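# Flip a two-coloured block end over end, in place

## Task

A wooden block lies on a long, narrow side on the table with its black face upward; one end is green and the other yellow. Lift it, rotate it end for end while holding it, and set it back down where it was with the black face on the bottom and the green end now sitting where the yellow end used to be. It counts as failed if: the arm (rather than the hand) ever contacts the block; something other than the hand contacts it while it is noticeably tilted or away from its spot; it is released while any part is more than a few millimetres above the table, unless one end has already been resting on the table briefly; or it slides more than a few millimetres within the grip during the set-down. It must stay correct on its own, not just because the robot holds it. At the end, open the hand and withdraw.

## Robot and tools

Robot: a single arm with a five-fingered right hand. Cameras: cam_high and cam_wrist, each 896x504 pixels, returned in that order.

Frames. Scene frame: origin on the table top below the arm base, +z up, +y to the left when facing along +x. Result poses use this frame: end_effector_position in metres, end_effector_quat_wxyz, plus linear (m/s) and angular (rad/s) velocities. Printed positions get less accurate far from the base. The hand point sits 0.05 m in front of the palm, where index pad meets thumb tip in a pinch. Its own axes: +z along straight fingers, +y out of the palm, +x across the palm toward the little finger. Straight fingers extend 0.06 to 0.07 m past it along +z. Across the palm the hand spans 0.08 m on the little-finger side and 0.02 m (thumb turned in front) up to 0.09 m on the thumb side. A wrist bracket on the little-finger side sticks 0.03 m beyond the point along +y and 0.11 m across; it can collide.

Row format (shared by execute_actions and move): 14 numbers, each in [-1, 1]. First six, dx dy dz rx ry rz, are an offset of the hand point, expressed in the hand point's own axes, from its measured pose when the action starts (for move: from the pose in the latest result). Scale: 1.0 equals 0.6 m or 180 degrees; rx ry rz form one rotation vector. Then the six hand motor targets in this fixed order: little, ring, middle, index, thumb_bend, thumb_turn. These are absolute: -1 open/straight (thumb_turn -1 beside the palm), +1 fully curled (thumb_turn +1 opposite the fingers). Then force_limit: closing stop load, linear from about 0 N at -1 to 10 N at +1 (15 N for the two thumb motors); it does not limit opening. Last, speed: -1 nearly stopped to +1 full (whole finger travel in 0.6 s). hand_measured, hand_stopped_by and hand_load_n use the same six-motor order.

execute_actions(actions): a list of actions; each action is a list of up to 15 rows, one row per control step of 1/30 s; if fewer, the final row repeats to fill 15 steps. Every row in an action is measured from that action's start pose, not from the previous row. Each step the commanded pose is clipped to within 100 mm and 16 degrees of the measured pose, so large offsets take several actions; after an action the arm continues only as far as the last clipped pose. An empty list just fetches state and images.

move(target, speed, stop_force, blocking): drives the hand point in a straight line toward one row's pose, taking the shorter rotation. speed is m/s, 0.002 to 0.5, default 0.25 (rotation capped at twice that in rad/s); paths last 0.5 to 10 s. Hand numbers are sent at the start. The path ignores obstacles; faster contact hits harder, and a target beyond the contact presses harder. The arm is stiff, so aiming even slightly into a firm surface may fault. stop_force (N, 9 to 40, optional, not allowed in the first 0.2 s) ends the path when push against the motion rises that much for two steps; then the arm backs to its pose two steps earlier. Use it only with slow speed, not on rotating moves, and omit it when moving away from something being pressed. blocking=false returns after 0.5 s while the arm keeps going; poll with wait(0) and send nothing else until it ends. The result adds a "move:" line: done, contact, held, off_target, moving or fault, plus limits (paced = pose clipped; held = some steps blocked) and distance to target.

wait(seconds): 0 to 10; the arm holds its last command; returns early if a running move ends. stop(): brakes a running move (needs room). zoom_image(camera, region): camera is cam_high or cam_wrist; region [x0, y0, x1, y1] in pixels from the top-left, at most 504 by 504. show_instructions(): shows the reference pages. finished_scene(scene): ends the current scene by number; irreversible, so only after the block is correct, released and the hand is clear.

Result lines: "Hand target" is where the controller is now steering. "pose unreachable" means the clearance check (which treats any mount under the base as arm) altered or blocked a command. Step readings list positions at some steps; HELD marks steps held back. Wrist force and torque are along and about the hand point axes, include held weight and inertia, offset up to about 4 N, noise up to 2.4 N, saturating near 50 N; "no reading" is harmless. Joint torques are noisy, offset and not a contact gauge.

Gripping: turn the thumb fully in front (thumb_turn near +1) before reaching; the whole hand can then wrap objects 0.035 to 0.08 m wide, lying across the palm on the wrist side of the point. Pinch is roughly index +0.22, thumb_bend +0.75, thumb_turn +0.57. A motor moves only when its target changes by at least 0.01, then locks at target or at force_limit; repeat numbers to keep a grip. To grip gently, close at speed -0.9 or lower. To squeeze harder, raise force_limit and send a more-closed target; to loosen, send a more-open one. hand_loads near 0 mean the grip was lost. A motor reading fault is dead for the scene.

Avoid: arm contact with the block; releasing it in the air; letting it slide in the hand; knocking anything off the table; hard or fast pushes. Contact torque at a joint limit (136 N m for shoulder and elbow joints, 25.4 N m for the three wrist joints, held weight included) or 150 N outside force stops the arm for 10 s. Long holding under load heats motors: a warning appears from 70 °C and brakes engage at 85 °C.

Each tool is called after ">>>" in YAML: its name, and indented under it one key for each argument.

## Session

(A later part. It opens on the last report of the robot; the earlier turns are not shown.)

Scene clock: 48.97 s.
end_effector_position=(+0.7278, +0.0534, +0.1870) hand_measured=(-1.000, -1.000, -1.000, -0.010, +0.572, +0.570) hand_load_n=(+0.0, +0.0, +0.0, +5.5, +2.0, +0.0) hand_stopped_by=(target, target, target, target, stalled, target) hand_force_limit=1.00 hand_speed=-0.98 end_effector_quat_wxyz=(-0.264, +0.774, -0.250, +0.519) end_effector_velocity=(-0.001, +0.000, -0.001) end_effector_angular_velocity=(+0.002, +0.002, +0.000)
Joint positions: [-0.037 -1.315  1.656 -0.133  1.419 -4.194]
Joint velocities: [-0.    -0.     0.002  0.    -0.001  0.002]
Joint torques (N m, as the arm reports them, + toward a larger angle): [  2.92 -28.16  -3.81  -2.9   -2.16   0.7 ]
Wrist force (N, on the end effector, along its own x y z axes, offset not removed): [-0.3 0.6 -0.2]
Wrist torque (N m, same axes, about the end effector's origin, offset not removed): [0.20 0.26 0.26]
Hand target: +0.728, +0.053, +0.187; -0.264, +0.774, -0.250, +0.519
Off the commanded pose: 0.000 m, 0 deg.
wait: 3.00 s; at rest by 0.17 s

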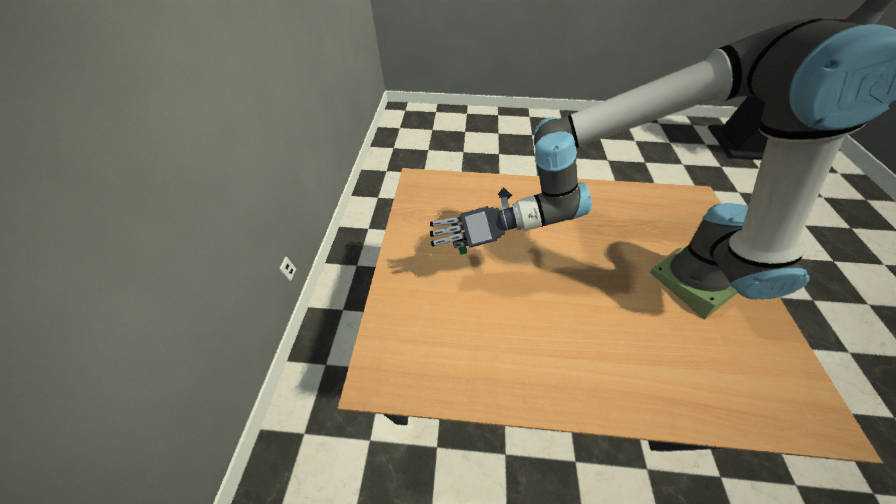

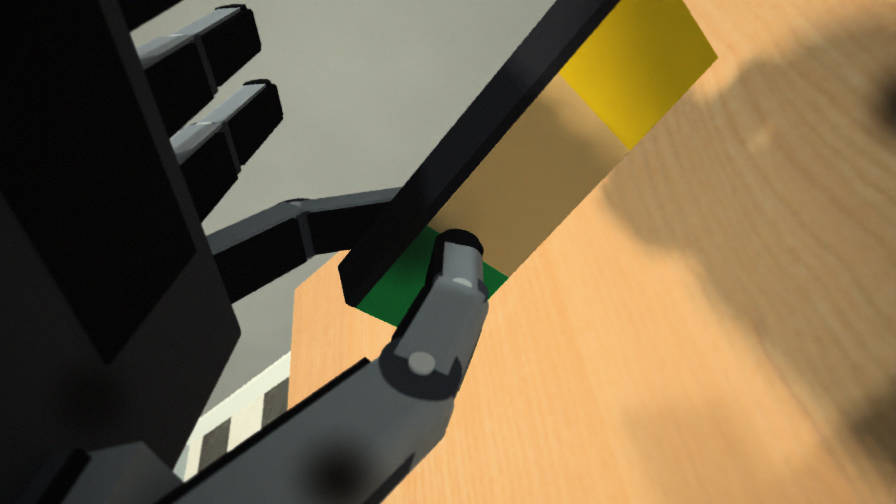

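>>> move:
  target: [0,0,0,0,0,0,-1,-1,-1,-0.015,0.58,0.57,1,-0.98]

>>> wait:
  seconds: 3

Scene clock: 51.30 s.
end_effector_position=(+0.7278, +0.0534, +0.1870) hand_measured=(-1.000, -1.000, -1.000, -0.016, +0.572, +0.570) hand_load_n=(+0.0, +0.0, +0.0, +2.5, +1.5, +0.0) hand_stopped_by=(target, target, target, target, stalled, target) hand_force_limit=1.00 hand_speed=-0.98 end_effector_quat_wxyz=(-0.264, +0.774, -0.250, +0.519) end_effector_velocity=(+0.000, -0.000, -0.000) end_effector_angular_velocity=(+0.001, +0.000, -0.001)
Joint positions: [-0.037 -1.315  1.656 -0.133  1.419 -4.194]
Joint velocities: [-0.001  0.     0.    -0.001  0.     0.001]
Joint torques (N m, as the arm reports them, + toward a larger angle): [  2.24 -28.74  -4.79  -2.53  -1.95   0.32]
Wrist force (N, on the end effector, along its own x y z axes, offset not removed): [0.6 -4.2 -2.4]
Wrist torque (N m, same axes, about the end effector's origin, offset not removed): [-0.73 0.10 0.07]
Hand target: +0.728, +0.053, +0.187; -0.264, +0.774, -0.250, +0.519
Off the commanded pose: 0.000 m, 0 deg.
move: done

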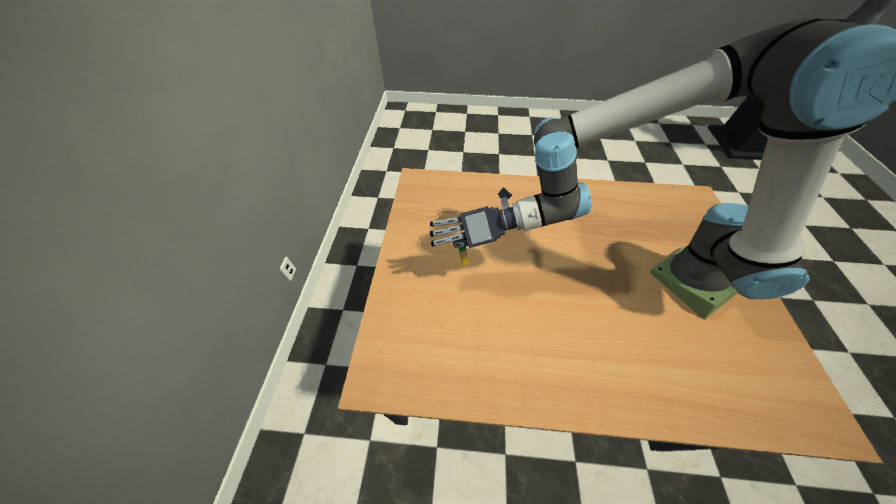

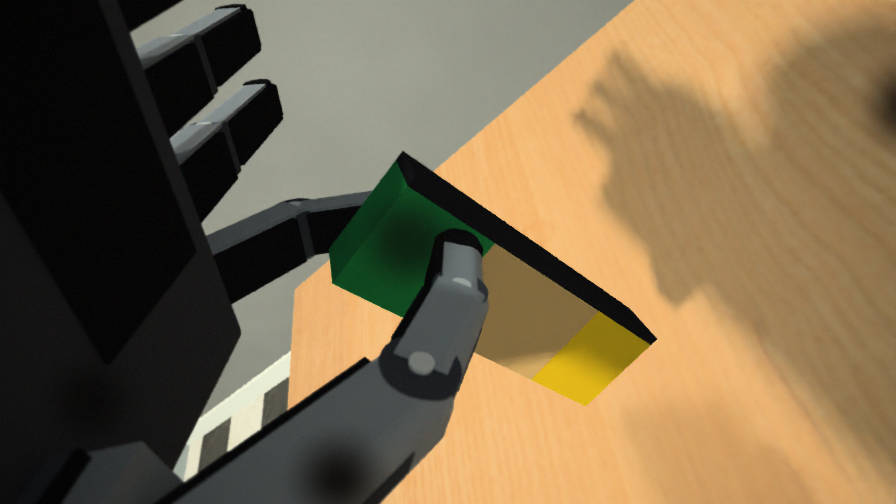

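Scene clock: 54.30 s.
end_effector_position=(+0.7278, +0.0534, +0.1870) hand_measured=(-1.000, -1.000, -1.000, -0.016, +0.572, +0.570) hand_load_n=(+0.0, +0.0, +0.0, +2.5, +1.5, +0.0) hand_stopped_by=(target, target, target, target, stalled, target) hand_force_limit=1.00 hand_speed=-0.98 end_effector_quat_wxyz=(-0.264, +0.774, -0.250, +0.519) end_effector_velocity=(+0.000, +0.000, +0.000) end_effector_angular_velocity=(-0.000, +0.001, +0.001)
Joint positions: [-0.037 -1.315  1.656 -0.133  1.419 -4.194]
Joint velocities: [ 0.001  0.    -0.001  0.002 -0.    -0.001]
Joint torques (N m, as the arm reports them, + toward a larger angle): [  2.55 -30.43  -3.92  -2.65  -1.95   0.17]
Wrist force (N, on the end effector, along its own x y z axes, offset not removed): [-3.4 1.2 -3.4]
Wrist torque (N m, same axes, about the end effector's origin, offset not removed): [0.14 0.78 -0.11]
Hand target: +0.728, +0.053, +0.187; -0.264, +0.774, -0.250, +0.519
Off the commanded pose: 0.000 m, 0 deg.
wait: 3.00 s; at rest by 0.17 s

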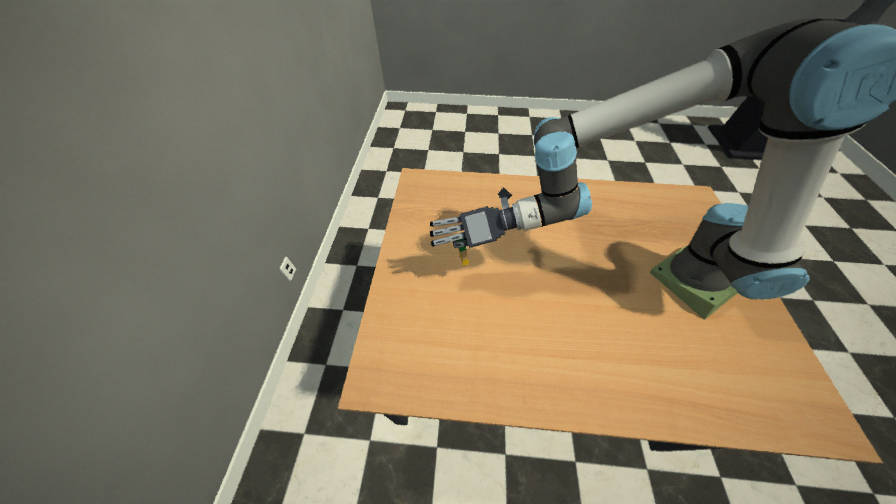

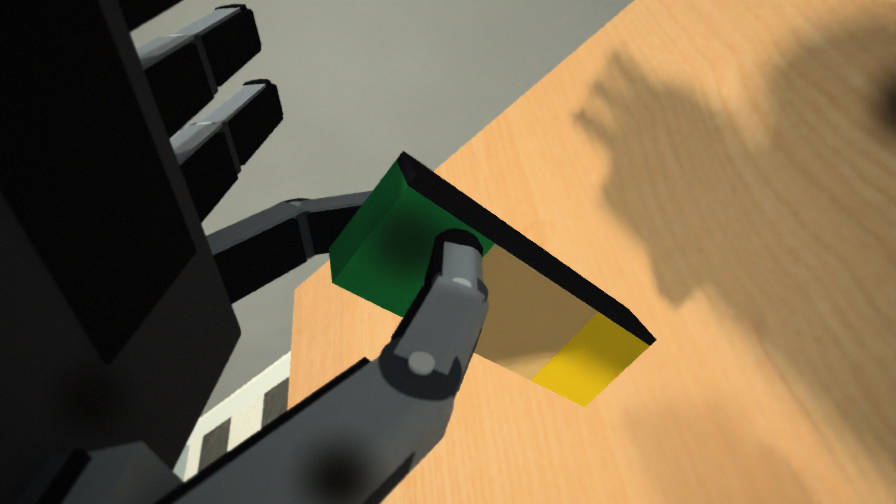

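Roll −90°.

>>> move:
  target: [0,0,0,-0.035,0.19,-0.46,-1,-1,-0.4,-0.015,0.58,0.57,1,-0.9]
  speed: 0.11

Scene clock: 63.63 s.
end_effector_position=(+0.7276, +0.0533, +0.1871) hand_measured=(-1.000, -1.000, -0.400, -0.016, +0.572, +0.570) hand_load_n=(+0.0, +0.0, +0.0, +2.5, +1.0, +0.0) hand_stopped_by=(target, target, target, target, stalled, target) hand_force_limit=1.00 hand_speed=-0.90 end_effector_quat_wxyz=(+0.256, +0.585, +0.230, +0.735) end_effector_velocity=(-0.000, -0.000, -0.001) end_effector_angular_velocity=(-0.011, -0.003, -0.000)
Joint positions: [ 0.017 -1.07   2.015 -1.294  1.469 -5.61 ]
Joint velocities: [-0.003  0.003  0.002 -0.007 -0.005 -0.01 ]
Joint torques (N m, as the arm reports them, + toward a larger angle): [  0.57 -30.41   2.55  -3.67  -2.41  -1.72]
Wrist force (N, on the end effector, along its own x y z axes, offset not removed): [3.4 -0.1 -1.9]
Wrist torque (N m, same axes, about the end effector's origin, offset not removed): [0.00 -0.41 0.51]
Hand target: +0.728, +0.053, +0.187; +0.256, +0.584, +0.230, +0.735
Off the commanded pose: 0.000 m, 0 deg.
move: done

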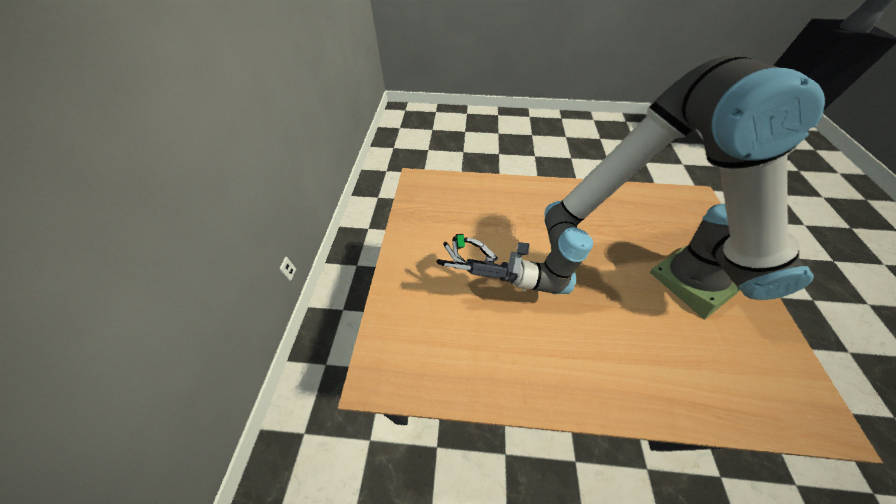

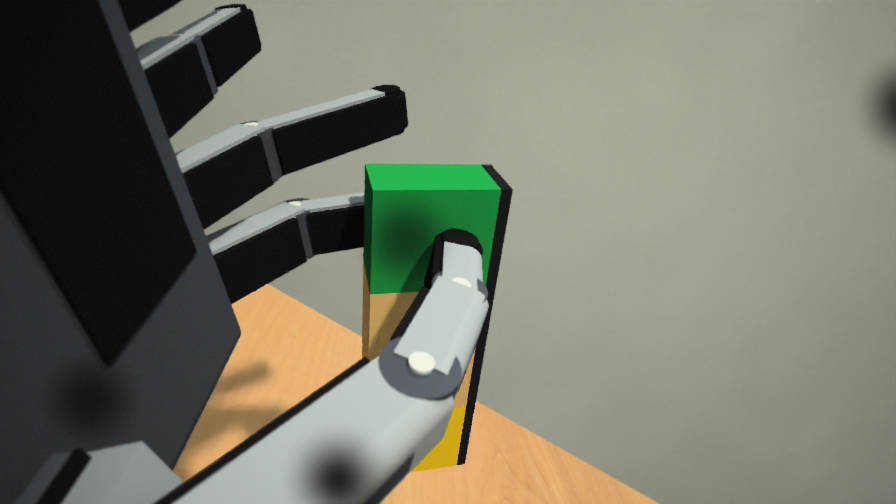

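>>> move:
  target: [0,0,0,0,0,0,-1,-1,-0.2,0.4,0.58,0.57,1,-0.9]

>>> move:
  target: [0,0,0,0,0,0,-1,-1,0.15,0.4,0.61,0.57,0,-0.92]

>>> move:
  target: [0,0,0,0.048,-0.262,0.634,-1,-1,0.15,0.4,0.61,0.57,0,-0.92]
  speed: 0.14

Scene clock: 71.43 s.
end_effector_position=(+0.7276, +0.0533, +0.1871) hand_measured=(-1.000, -1.000, -0.200, +0.006, +0.572, +0.570) hand_load_n=(+0.0, +0.0, +0.0, +9.5, +4.5, +0.0) hand_stopped_by=(target, target, target, force, stalled, target) hand_force_limit=1.00 hand_speed=-0.90 end_effector_quat_wxyz=(+0.256, +0.585, +0.230, +0.735) end_effector_velocity=(-0.000, +0.000, -0.001) end_effector_angular_velocity=(+0.000, +0.002, +0.000)
Joint positions: [ 0.017 -1.07   2.015 -1.294  1.469 -5.61 ]
Joint velocities: [-0.     0.     0.001  0.     0.     0.   ]
Joint torques (N m, as the arm reports them, + toward a larger angle): [ 16.15 -48.58 -23.81   0.22   0.79   2.01]
Wrist force (N, on the end effector, along its own x y z axes, offset not removed): [-0.1 0.9 -4.2]
Wrist torque (N m, same axes, about the end effector's origin, offset not removed): [0.29 0.20 0.08]
Hand target: +0.728, +0.053, +0.187; +0.256, +0.585, +0.230, +0.735
Off the commanded pose: 0.000 m, 0 deg.
move: done

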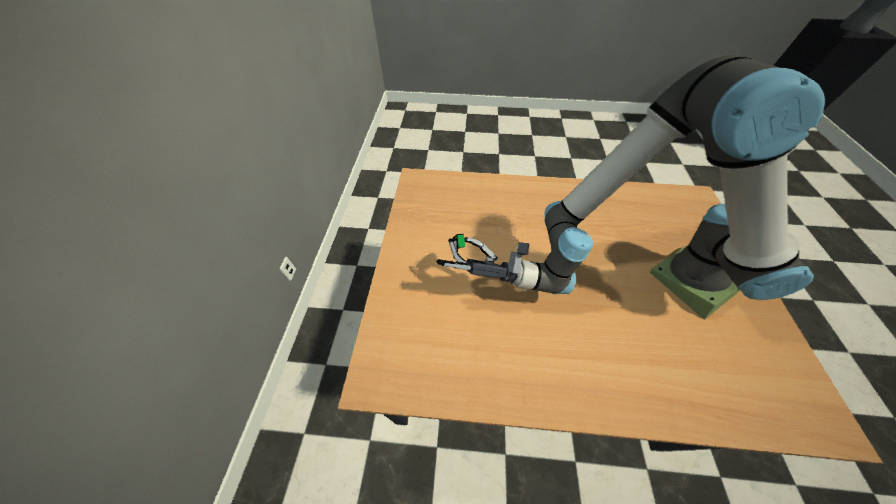

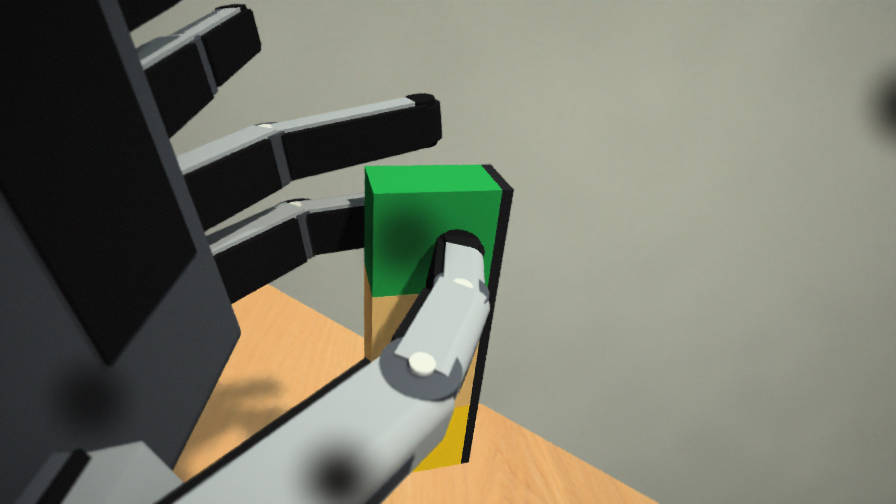

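Scene clock: 73.23 s.
end_effector_position=(+0.7276, +0.0533, +0.1871) hand_measured=(-1.000, -1.000, +0.006, +0.006, +0.598, +0.570) hand_load_n=(+0.0, +0.0, +4.5, +9.5, +9.0, +3.5) hand_stopped_by=(target, target, force, force, stalled, target) hand_force_limit=0.00 hand_speed=-0.92 end_effector_quat_wxyz=(+0.256, +0.585, +0.230, +0.735) end_effector_velocity=(+0.000, -0.000, +0.000) end_effector_angular_velocity=(-0.002, -0.001, -0.001)
Joint positions: [ 0.017 -1.07   2.015 -1.294  1.469 -5.61 ]
Joint velocities: [-0.    -0.    -0.001  0.001  0.    -0.002]
Joint torques (N m, as the arm reports them, + toward a larger angle): [ 15.76 -48.97 -16.84   0.44   0.65   1.9 ]
Wrist force (N, on the end effector, along its own x y z axes, offset not removed): [-2.3 1.8 -3.0]
Wrist torque (N m, same axes, about the end effector's origin, offset not removed): [0.20 0.65 -0.11]
Hand target: +0.728, +0.053, +0.187; +0.256, +0.585, +0.230, +0.735
Off the commanded pose: 0.000 m, 0 deg.
move: done

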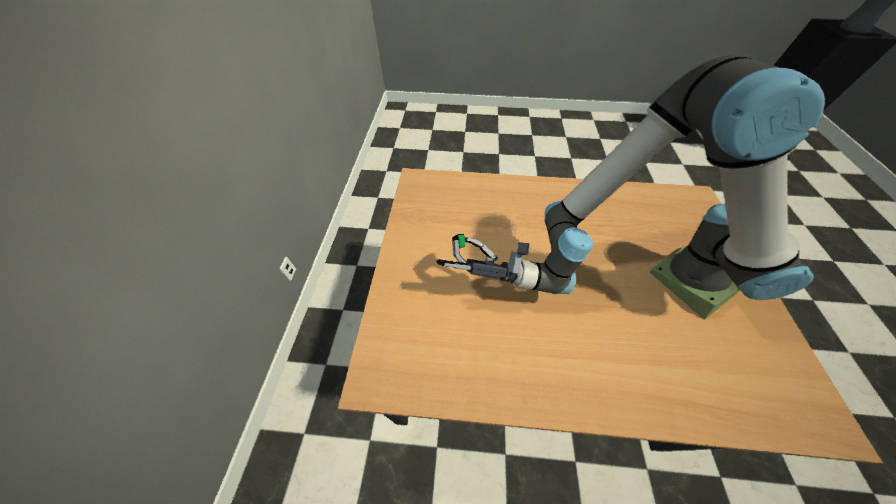

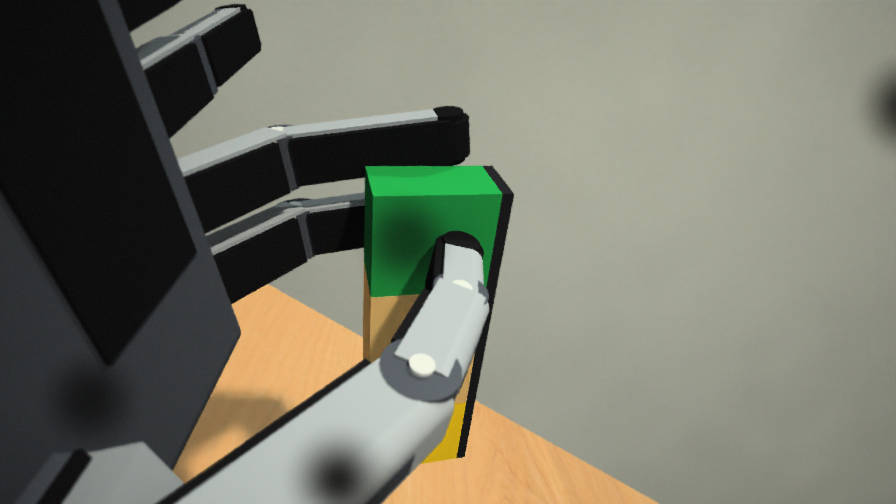

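Scene clock: 81.37 s.
end_effector_position=(+0.7279, +0.0534, +0.1870) hand_measured=(-1.000, -1.000, +0.006, +0.006, +0.598, +0.570) hand_load_n=(+0.0, +0.0, +5.0, +9.5, +9.0, +3.0) hand_stopped_by=(target, target, force, force, stalled, target) hand_force_limit=0.00 hand_speed=-0.92 end_effector_quat_wxyz=(-0.435, +0.725, -0.408, +0.344) end_effector_velocity=(+0.000, +0.000, +0.000) end_effector_angular_velocity=(+0.008, +0.002, +0.001)
Joint positions: [-0.196 -1.257  1.497  0.128  1.084 -3.738]
Joint velocities: [-0.002  0.002 -0.002  0.002 -0.007  0.006]
Joint torques (N m, as the arm reports them, + toward a larger angle): [  2.75 -34.63 -33.7    2.2   -2.51   1.18]
Wrist force (N, on the end effector, along its own x y z axes, offset not removed): [3.3 1.9 -0.9]
Wrist torque (N m, same axes, about the end effector's origin, offset not removed): [0.00 -0.18 0.51]
Hand target: +0.728, +0.053, +0.187; -0.435, +0.725, -0.408, +0.344
Off the commanded pose: 0.000 m, 0 deg.
move: done

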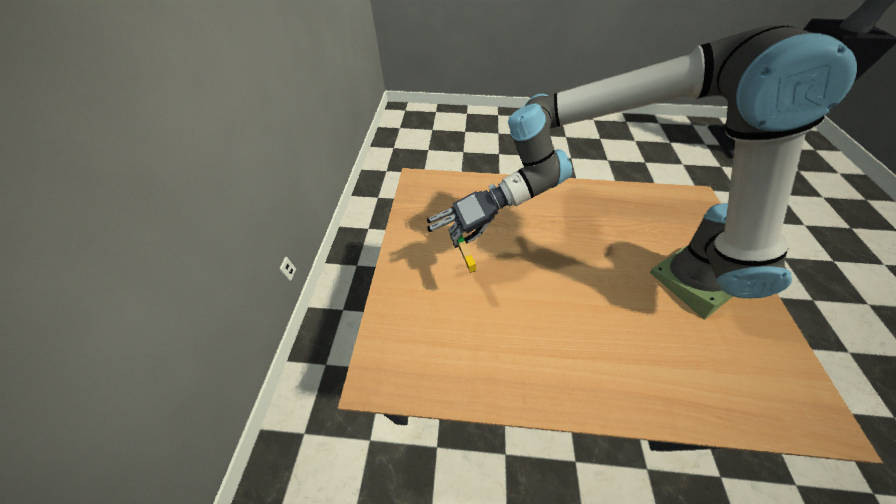

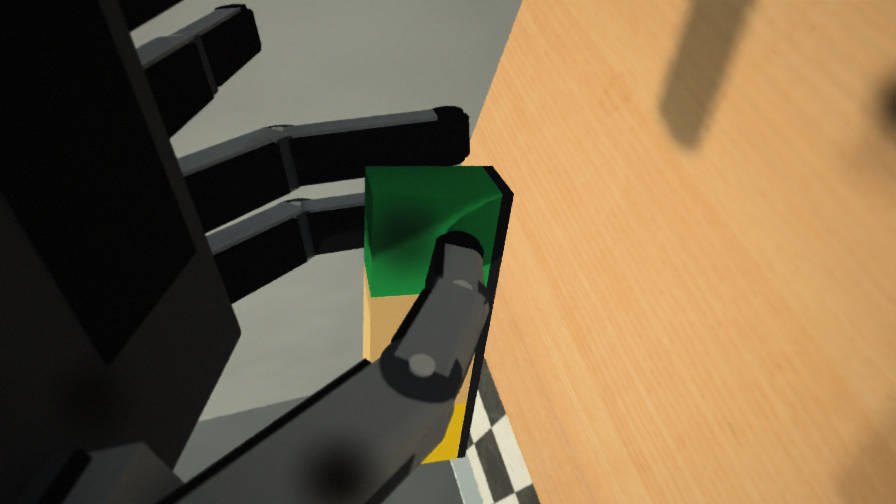

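>>> move:
  target: [0.0568,0.2463,0.1003,0,0,0,-1,-1,0.15,0.4,0.61,0.57,0,-0.92]
  speed: 0.07

>>> zoom_image:
  camera: "cam_high"
  region: [410,225,510,295]

Scene clock: 86.40 s.
end_effector_position=(+0.7507, +0.0015, +0.0341) hand_measured=(-1.000, -1.000, +0.006, +0.006, +0.598, +0.570) hand_load_n=(+0.0, +0.0, +5.0, +9.5, +9.0, +3.0) hand_stopped_by=(target, target, force, force, stalled, target) hand_force_limit=0.00 hand_speed=-0.92 end_effector_quat_wxyz=(-0.435, +0.725, -0.408, +0.344) end_effector_velocity=(+0.000, -0.000, -0.002) end_effector_angular_velocity=(+0.001, -0.000, -0.000)
Joint positions: [-0.328 -1.03   1.53  -0.103  0.962 -3.796]
Joint velocities: [-0.001  0.003 -0.    -0.003 -0.001  0.   ]
Joint torques (N m, as the arm reports them, + toward a larger angle): [  4.95 -39.49 -28.71  -2.18  -2.7   -1.38]
Wrist force (N, on the end effector, along its own x y z axes, offset not removed): [0.5 1.5 -0.7]
Wrist torque (N m, same axes, about the end effector's origin, offset not removed): [0.22 -0.13 0.31]
Hand target: +0.751, +0.001, +0.034; -0.435, +0.725, -0.408, +0.344
Off the commanded pose: 0.000 m, 0 deg.
move: done

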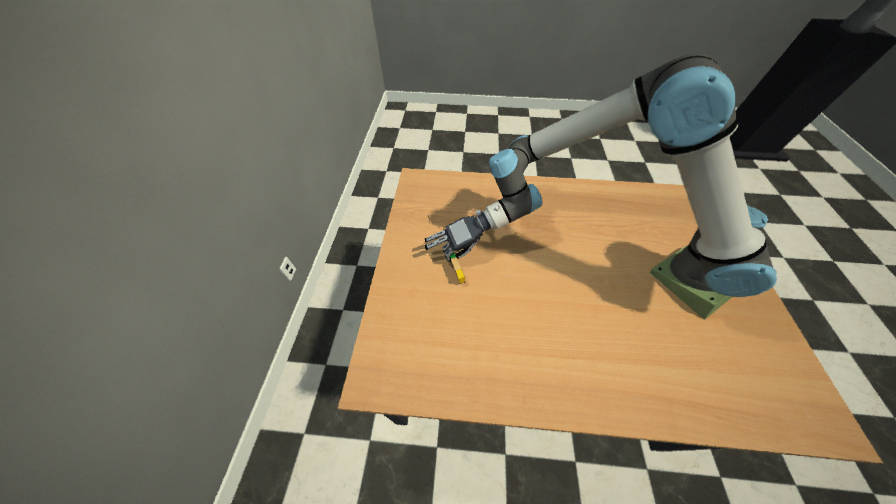

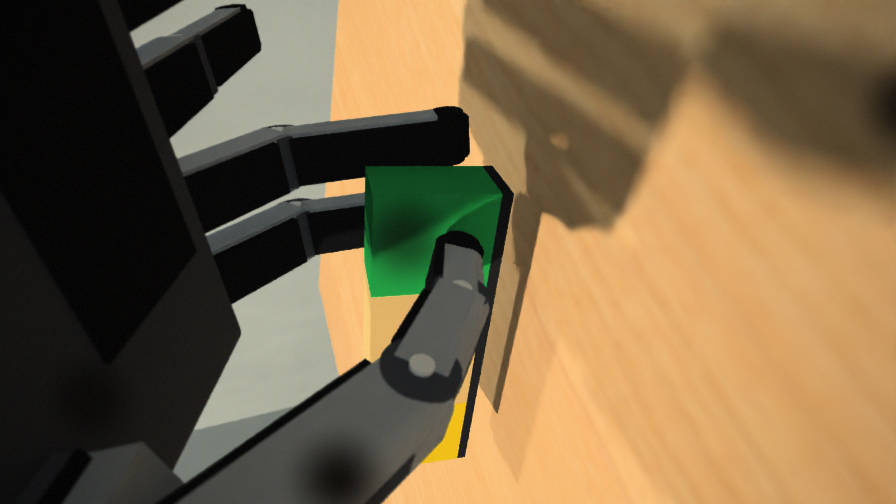

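Region (410, 225, 510, 295) of cam_high's 896x504 image, scaled by 5.040, with more detail than that image has; it fills the top 353 rows of this view, and the rest is white.

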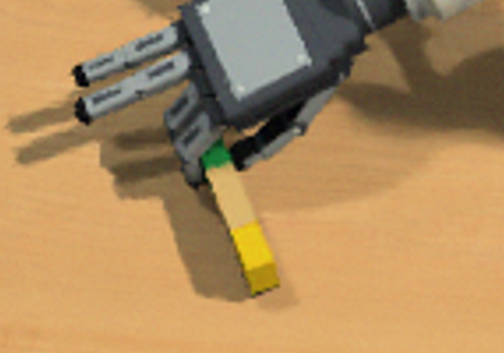

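>>> move:
  target: [-0.0043,0.0273,0.0116,0,0,0,-1,-1,0.15,0.4,0.61,0.57,0,-0.92]
  speed: 0.004
  stop_force: 9

Scene clock: 91.60 s.
end_effector_position=(+0.7508, +0.0015, +0.0201) hand_measured=(-1.000, -1.000, +0.006, +0.006, +0.598, +0.570) hand_load_n=(+0.0, +0.0, +5.0, +10.0, +7.5, +3.0) hand_stopped_by=(target, target, force, force, stalled, target) hand_force_limit=0.00 hand_speed=-0.92 end_effector_quat_wxyz=(-0.435, +0.725, -0.408, +0.344) end_effector_velocity=(-0.001, -0.001, +0.001) end_effector_angular_velocity=(+0.000, +0.002, -0.001)
Joint positions: [-0.332 -1.009  1.535 -0.128  0.958 -3.798]
Joint velocities: [-0.001 -0.002  0.001  0.003  0.    -0.   ]
Joint torques (N m, as the arm reports them, + toward a larger angle): [  5.55 -52.67  -5.29   3.12   0.21  -1.51]
Wrist force (N, on the end effector, along its own x y z axes, offset not removed): [2.2 -5.8 -8.0]
Wrist torque (N m, same axes, about the end effector's origin, offset not removed): [0.19 0.00 0.38]
Hand target: +0.751, +0.002, +0.020; -0.435, +0.725, -0.408, +0.344
Off the commanded pose: 0.004 m, 0 deg.
move: contact

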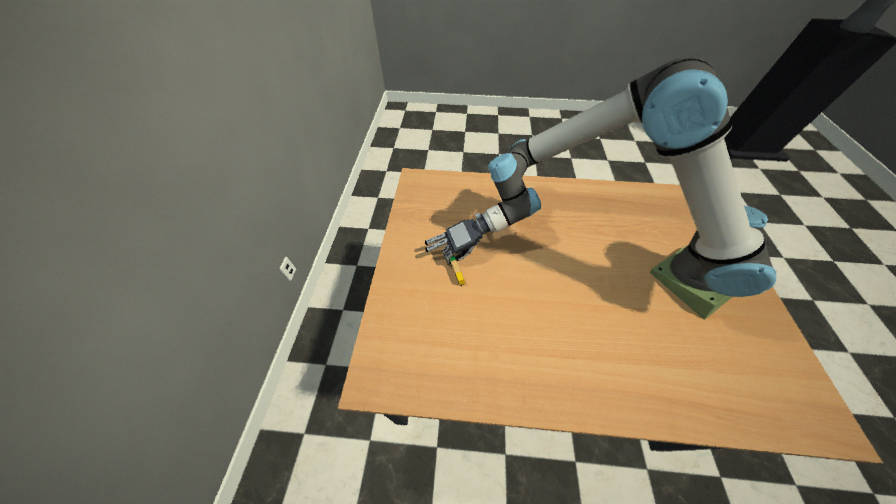

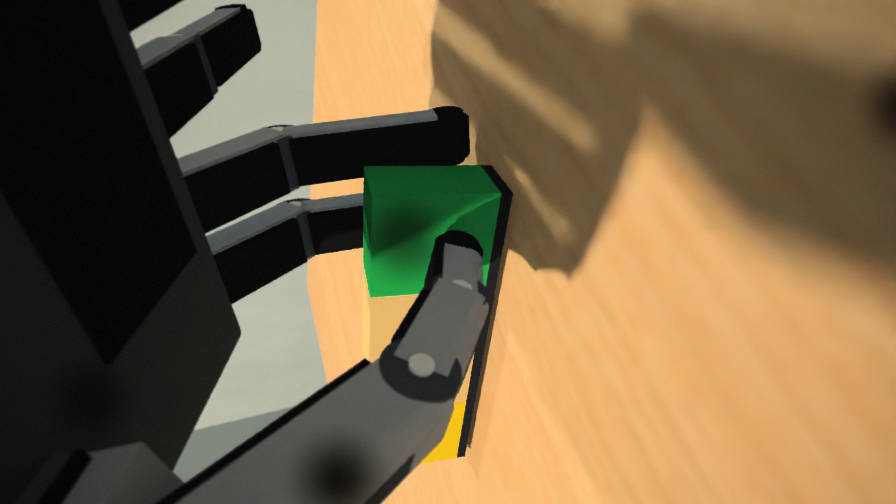

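>>> move:
  target: [0,0,0,0,0,0,-1,-1,-0.85,-0.85,0.59,0.57,0,-0.5]

>>> move:
  target: [0.024,-0.15,-0.07,0,0,0,-1,-1,-0.85,-0.85,0.59,0.57,0,-0.5]
  speed: 0.06

Scene clock: 95.03 s.
end_effector_position=(+0.7508, +0.0015, +0.0201) hand_measured=(-1.000, -1.000, -0.850, -0.850, +0.590, +0.570) hand_load_n=(+0.0, +0.0, +0.0, +0.0, +0.0, +0.0) hand_stopped_by=(target, target, target, target, target, target) hand_force_limit=0.00 hand_speed=-0.50 end_effector_quat_wxyz=(-0.435, +0.725, -0.408, +0.344) end_effector_velocity=(+0.000, +0.000, -0.000) end_effector_angular_velocity=(-0.001, -0.000, -0.000)
Joint positions: [-0.332 -1.009  1.535 -0.128  0.958 -3.798]
Joint velocities: [ 0.     0.     0.    -0.001  0.001 -0.   ]
Joint torques (N m, as the arm reports them, + toward a larger angle): [  2.51 -35.61  -1.84  -1.85  -2.3   -1.04]
Wrist force (N, on the end effector, along its own x y z axes, offset not removed): [-1.2 -1.9 -1.8]
Wrist torque (N m, same axes, about the end effector's origin, offset not removed): [-0.27 0.39 0.06]
Hand target: +0.751, +0.001, +0.020; -0.435, +0.725, -0.408, +0.344
Off the commanded pose: 0.000 m, 0 deg.
move: done

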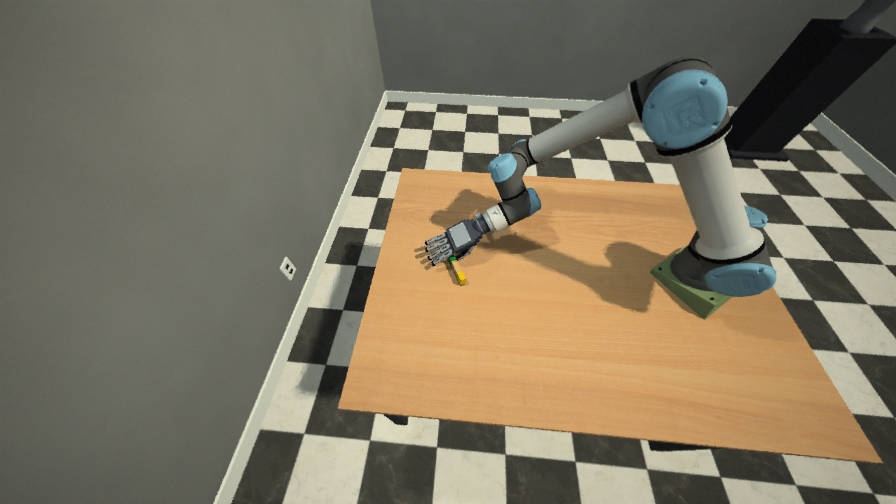

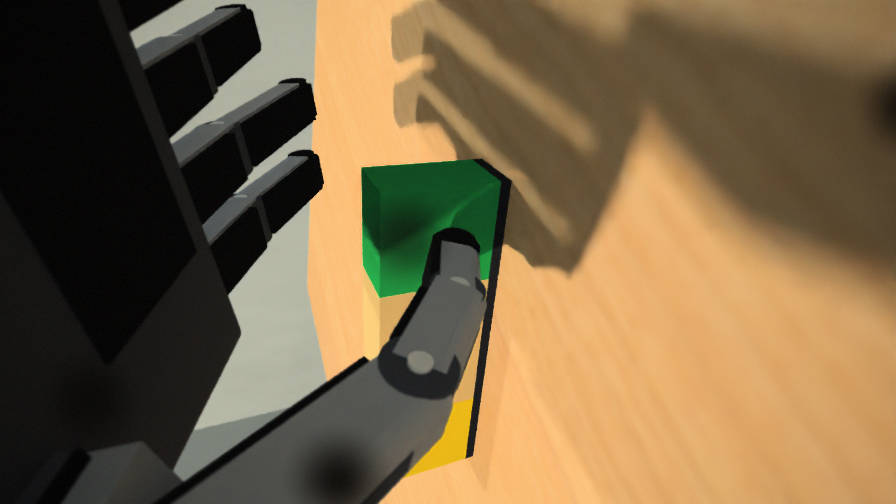

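Scene clock: 97.10 s.
end_effector_position=(+0.7475, -0.0001, +0.1202) hand_measured=(-1.000, -1.000, -0.850, -0.850, +0.590, +0.570) hand_load_n=(+0.0, +0.0, +0.0, +0.0, +0.0, +0.0) hand_stopped_by=(target, target, target, target, target, target) hand_force_limit=0.00 hand_speed=-0.50 end_effector_quat_wxyz=(-0.435, +0.725, -0.408, +0.344) end_effector_velocity=(+0.000, -0.000, +0.002) end_effector_angular_velocity=(+0.000, -0.001, -0.001)
Joint positions: [-0.309 -1.149  1.482  0.059  0.979 -3.787]
Joint velocities: [ 0.    -0.002 -0.001  0.002  0.     0.001]
Joint torques (N m, as the arm reports them, + toward a larger angle): [ 16.11 -56.6  -30.97   2.84   0.4    1.74]
Wrist force (N, on the end effector, along its own x y z axes, offset not removed): [-1.1 -0.2 -0.6]
Wrist torque (N m, same axes, about the end effector's origin, offset not removed): [-0.07 0.25 0.20]
Hand target: +0.747, -0.000, +0.120; -0.435, +0.725, -0.408, +0.344
Off the commanded pose: 0.000 m, 0 deg.
move: done

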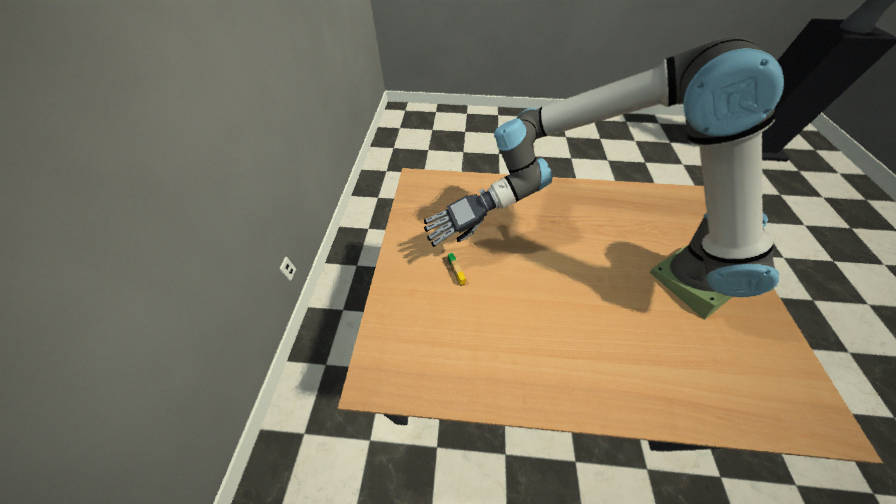

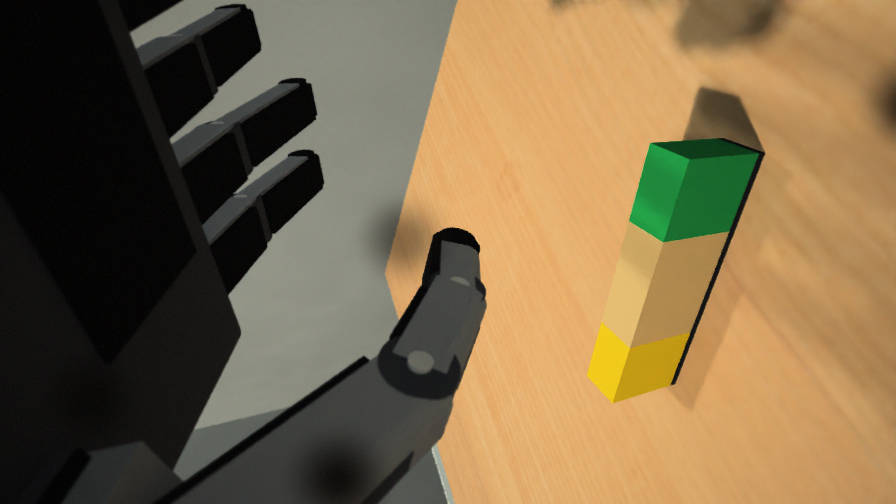

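>>> finished_scene:
  scene: 2

The scene is finished: the task was done.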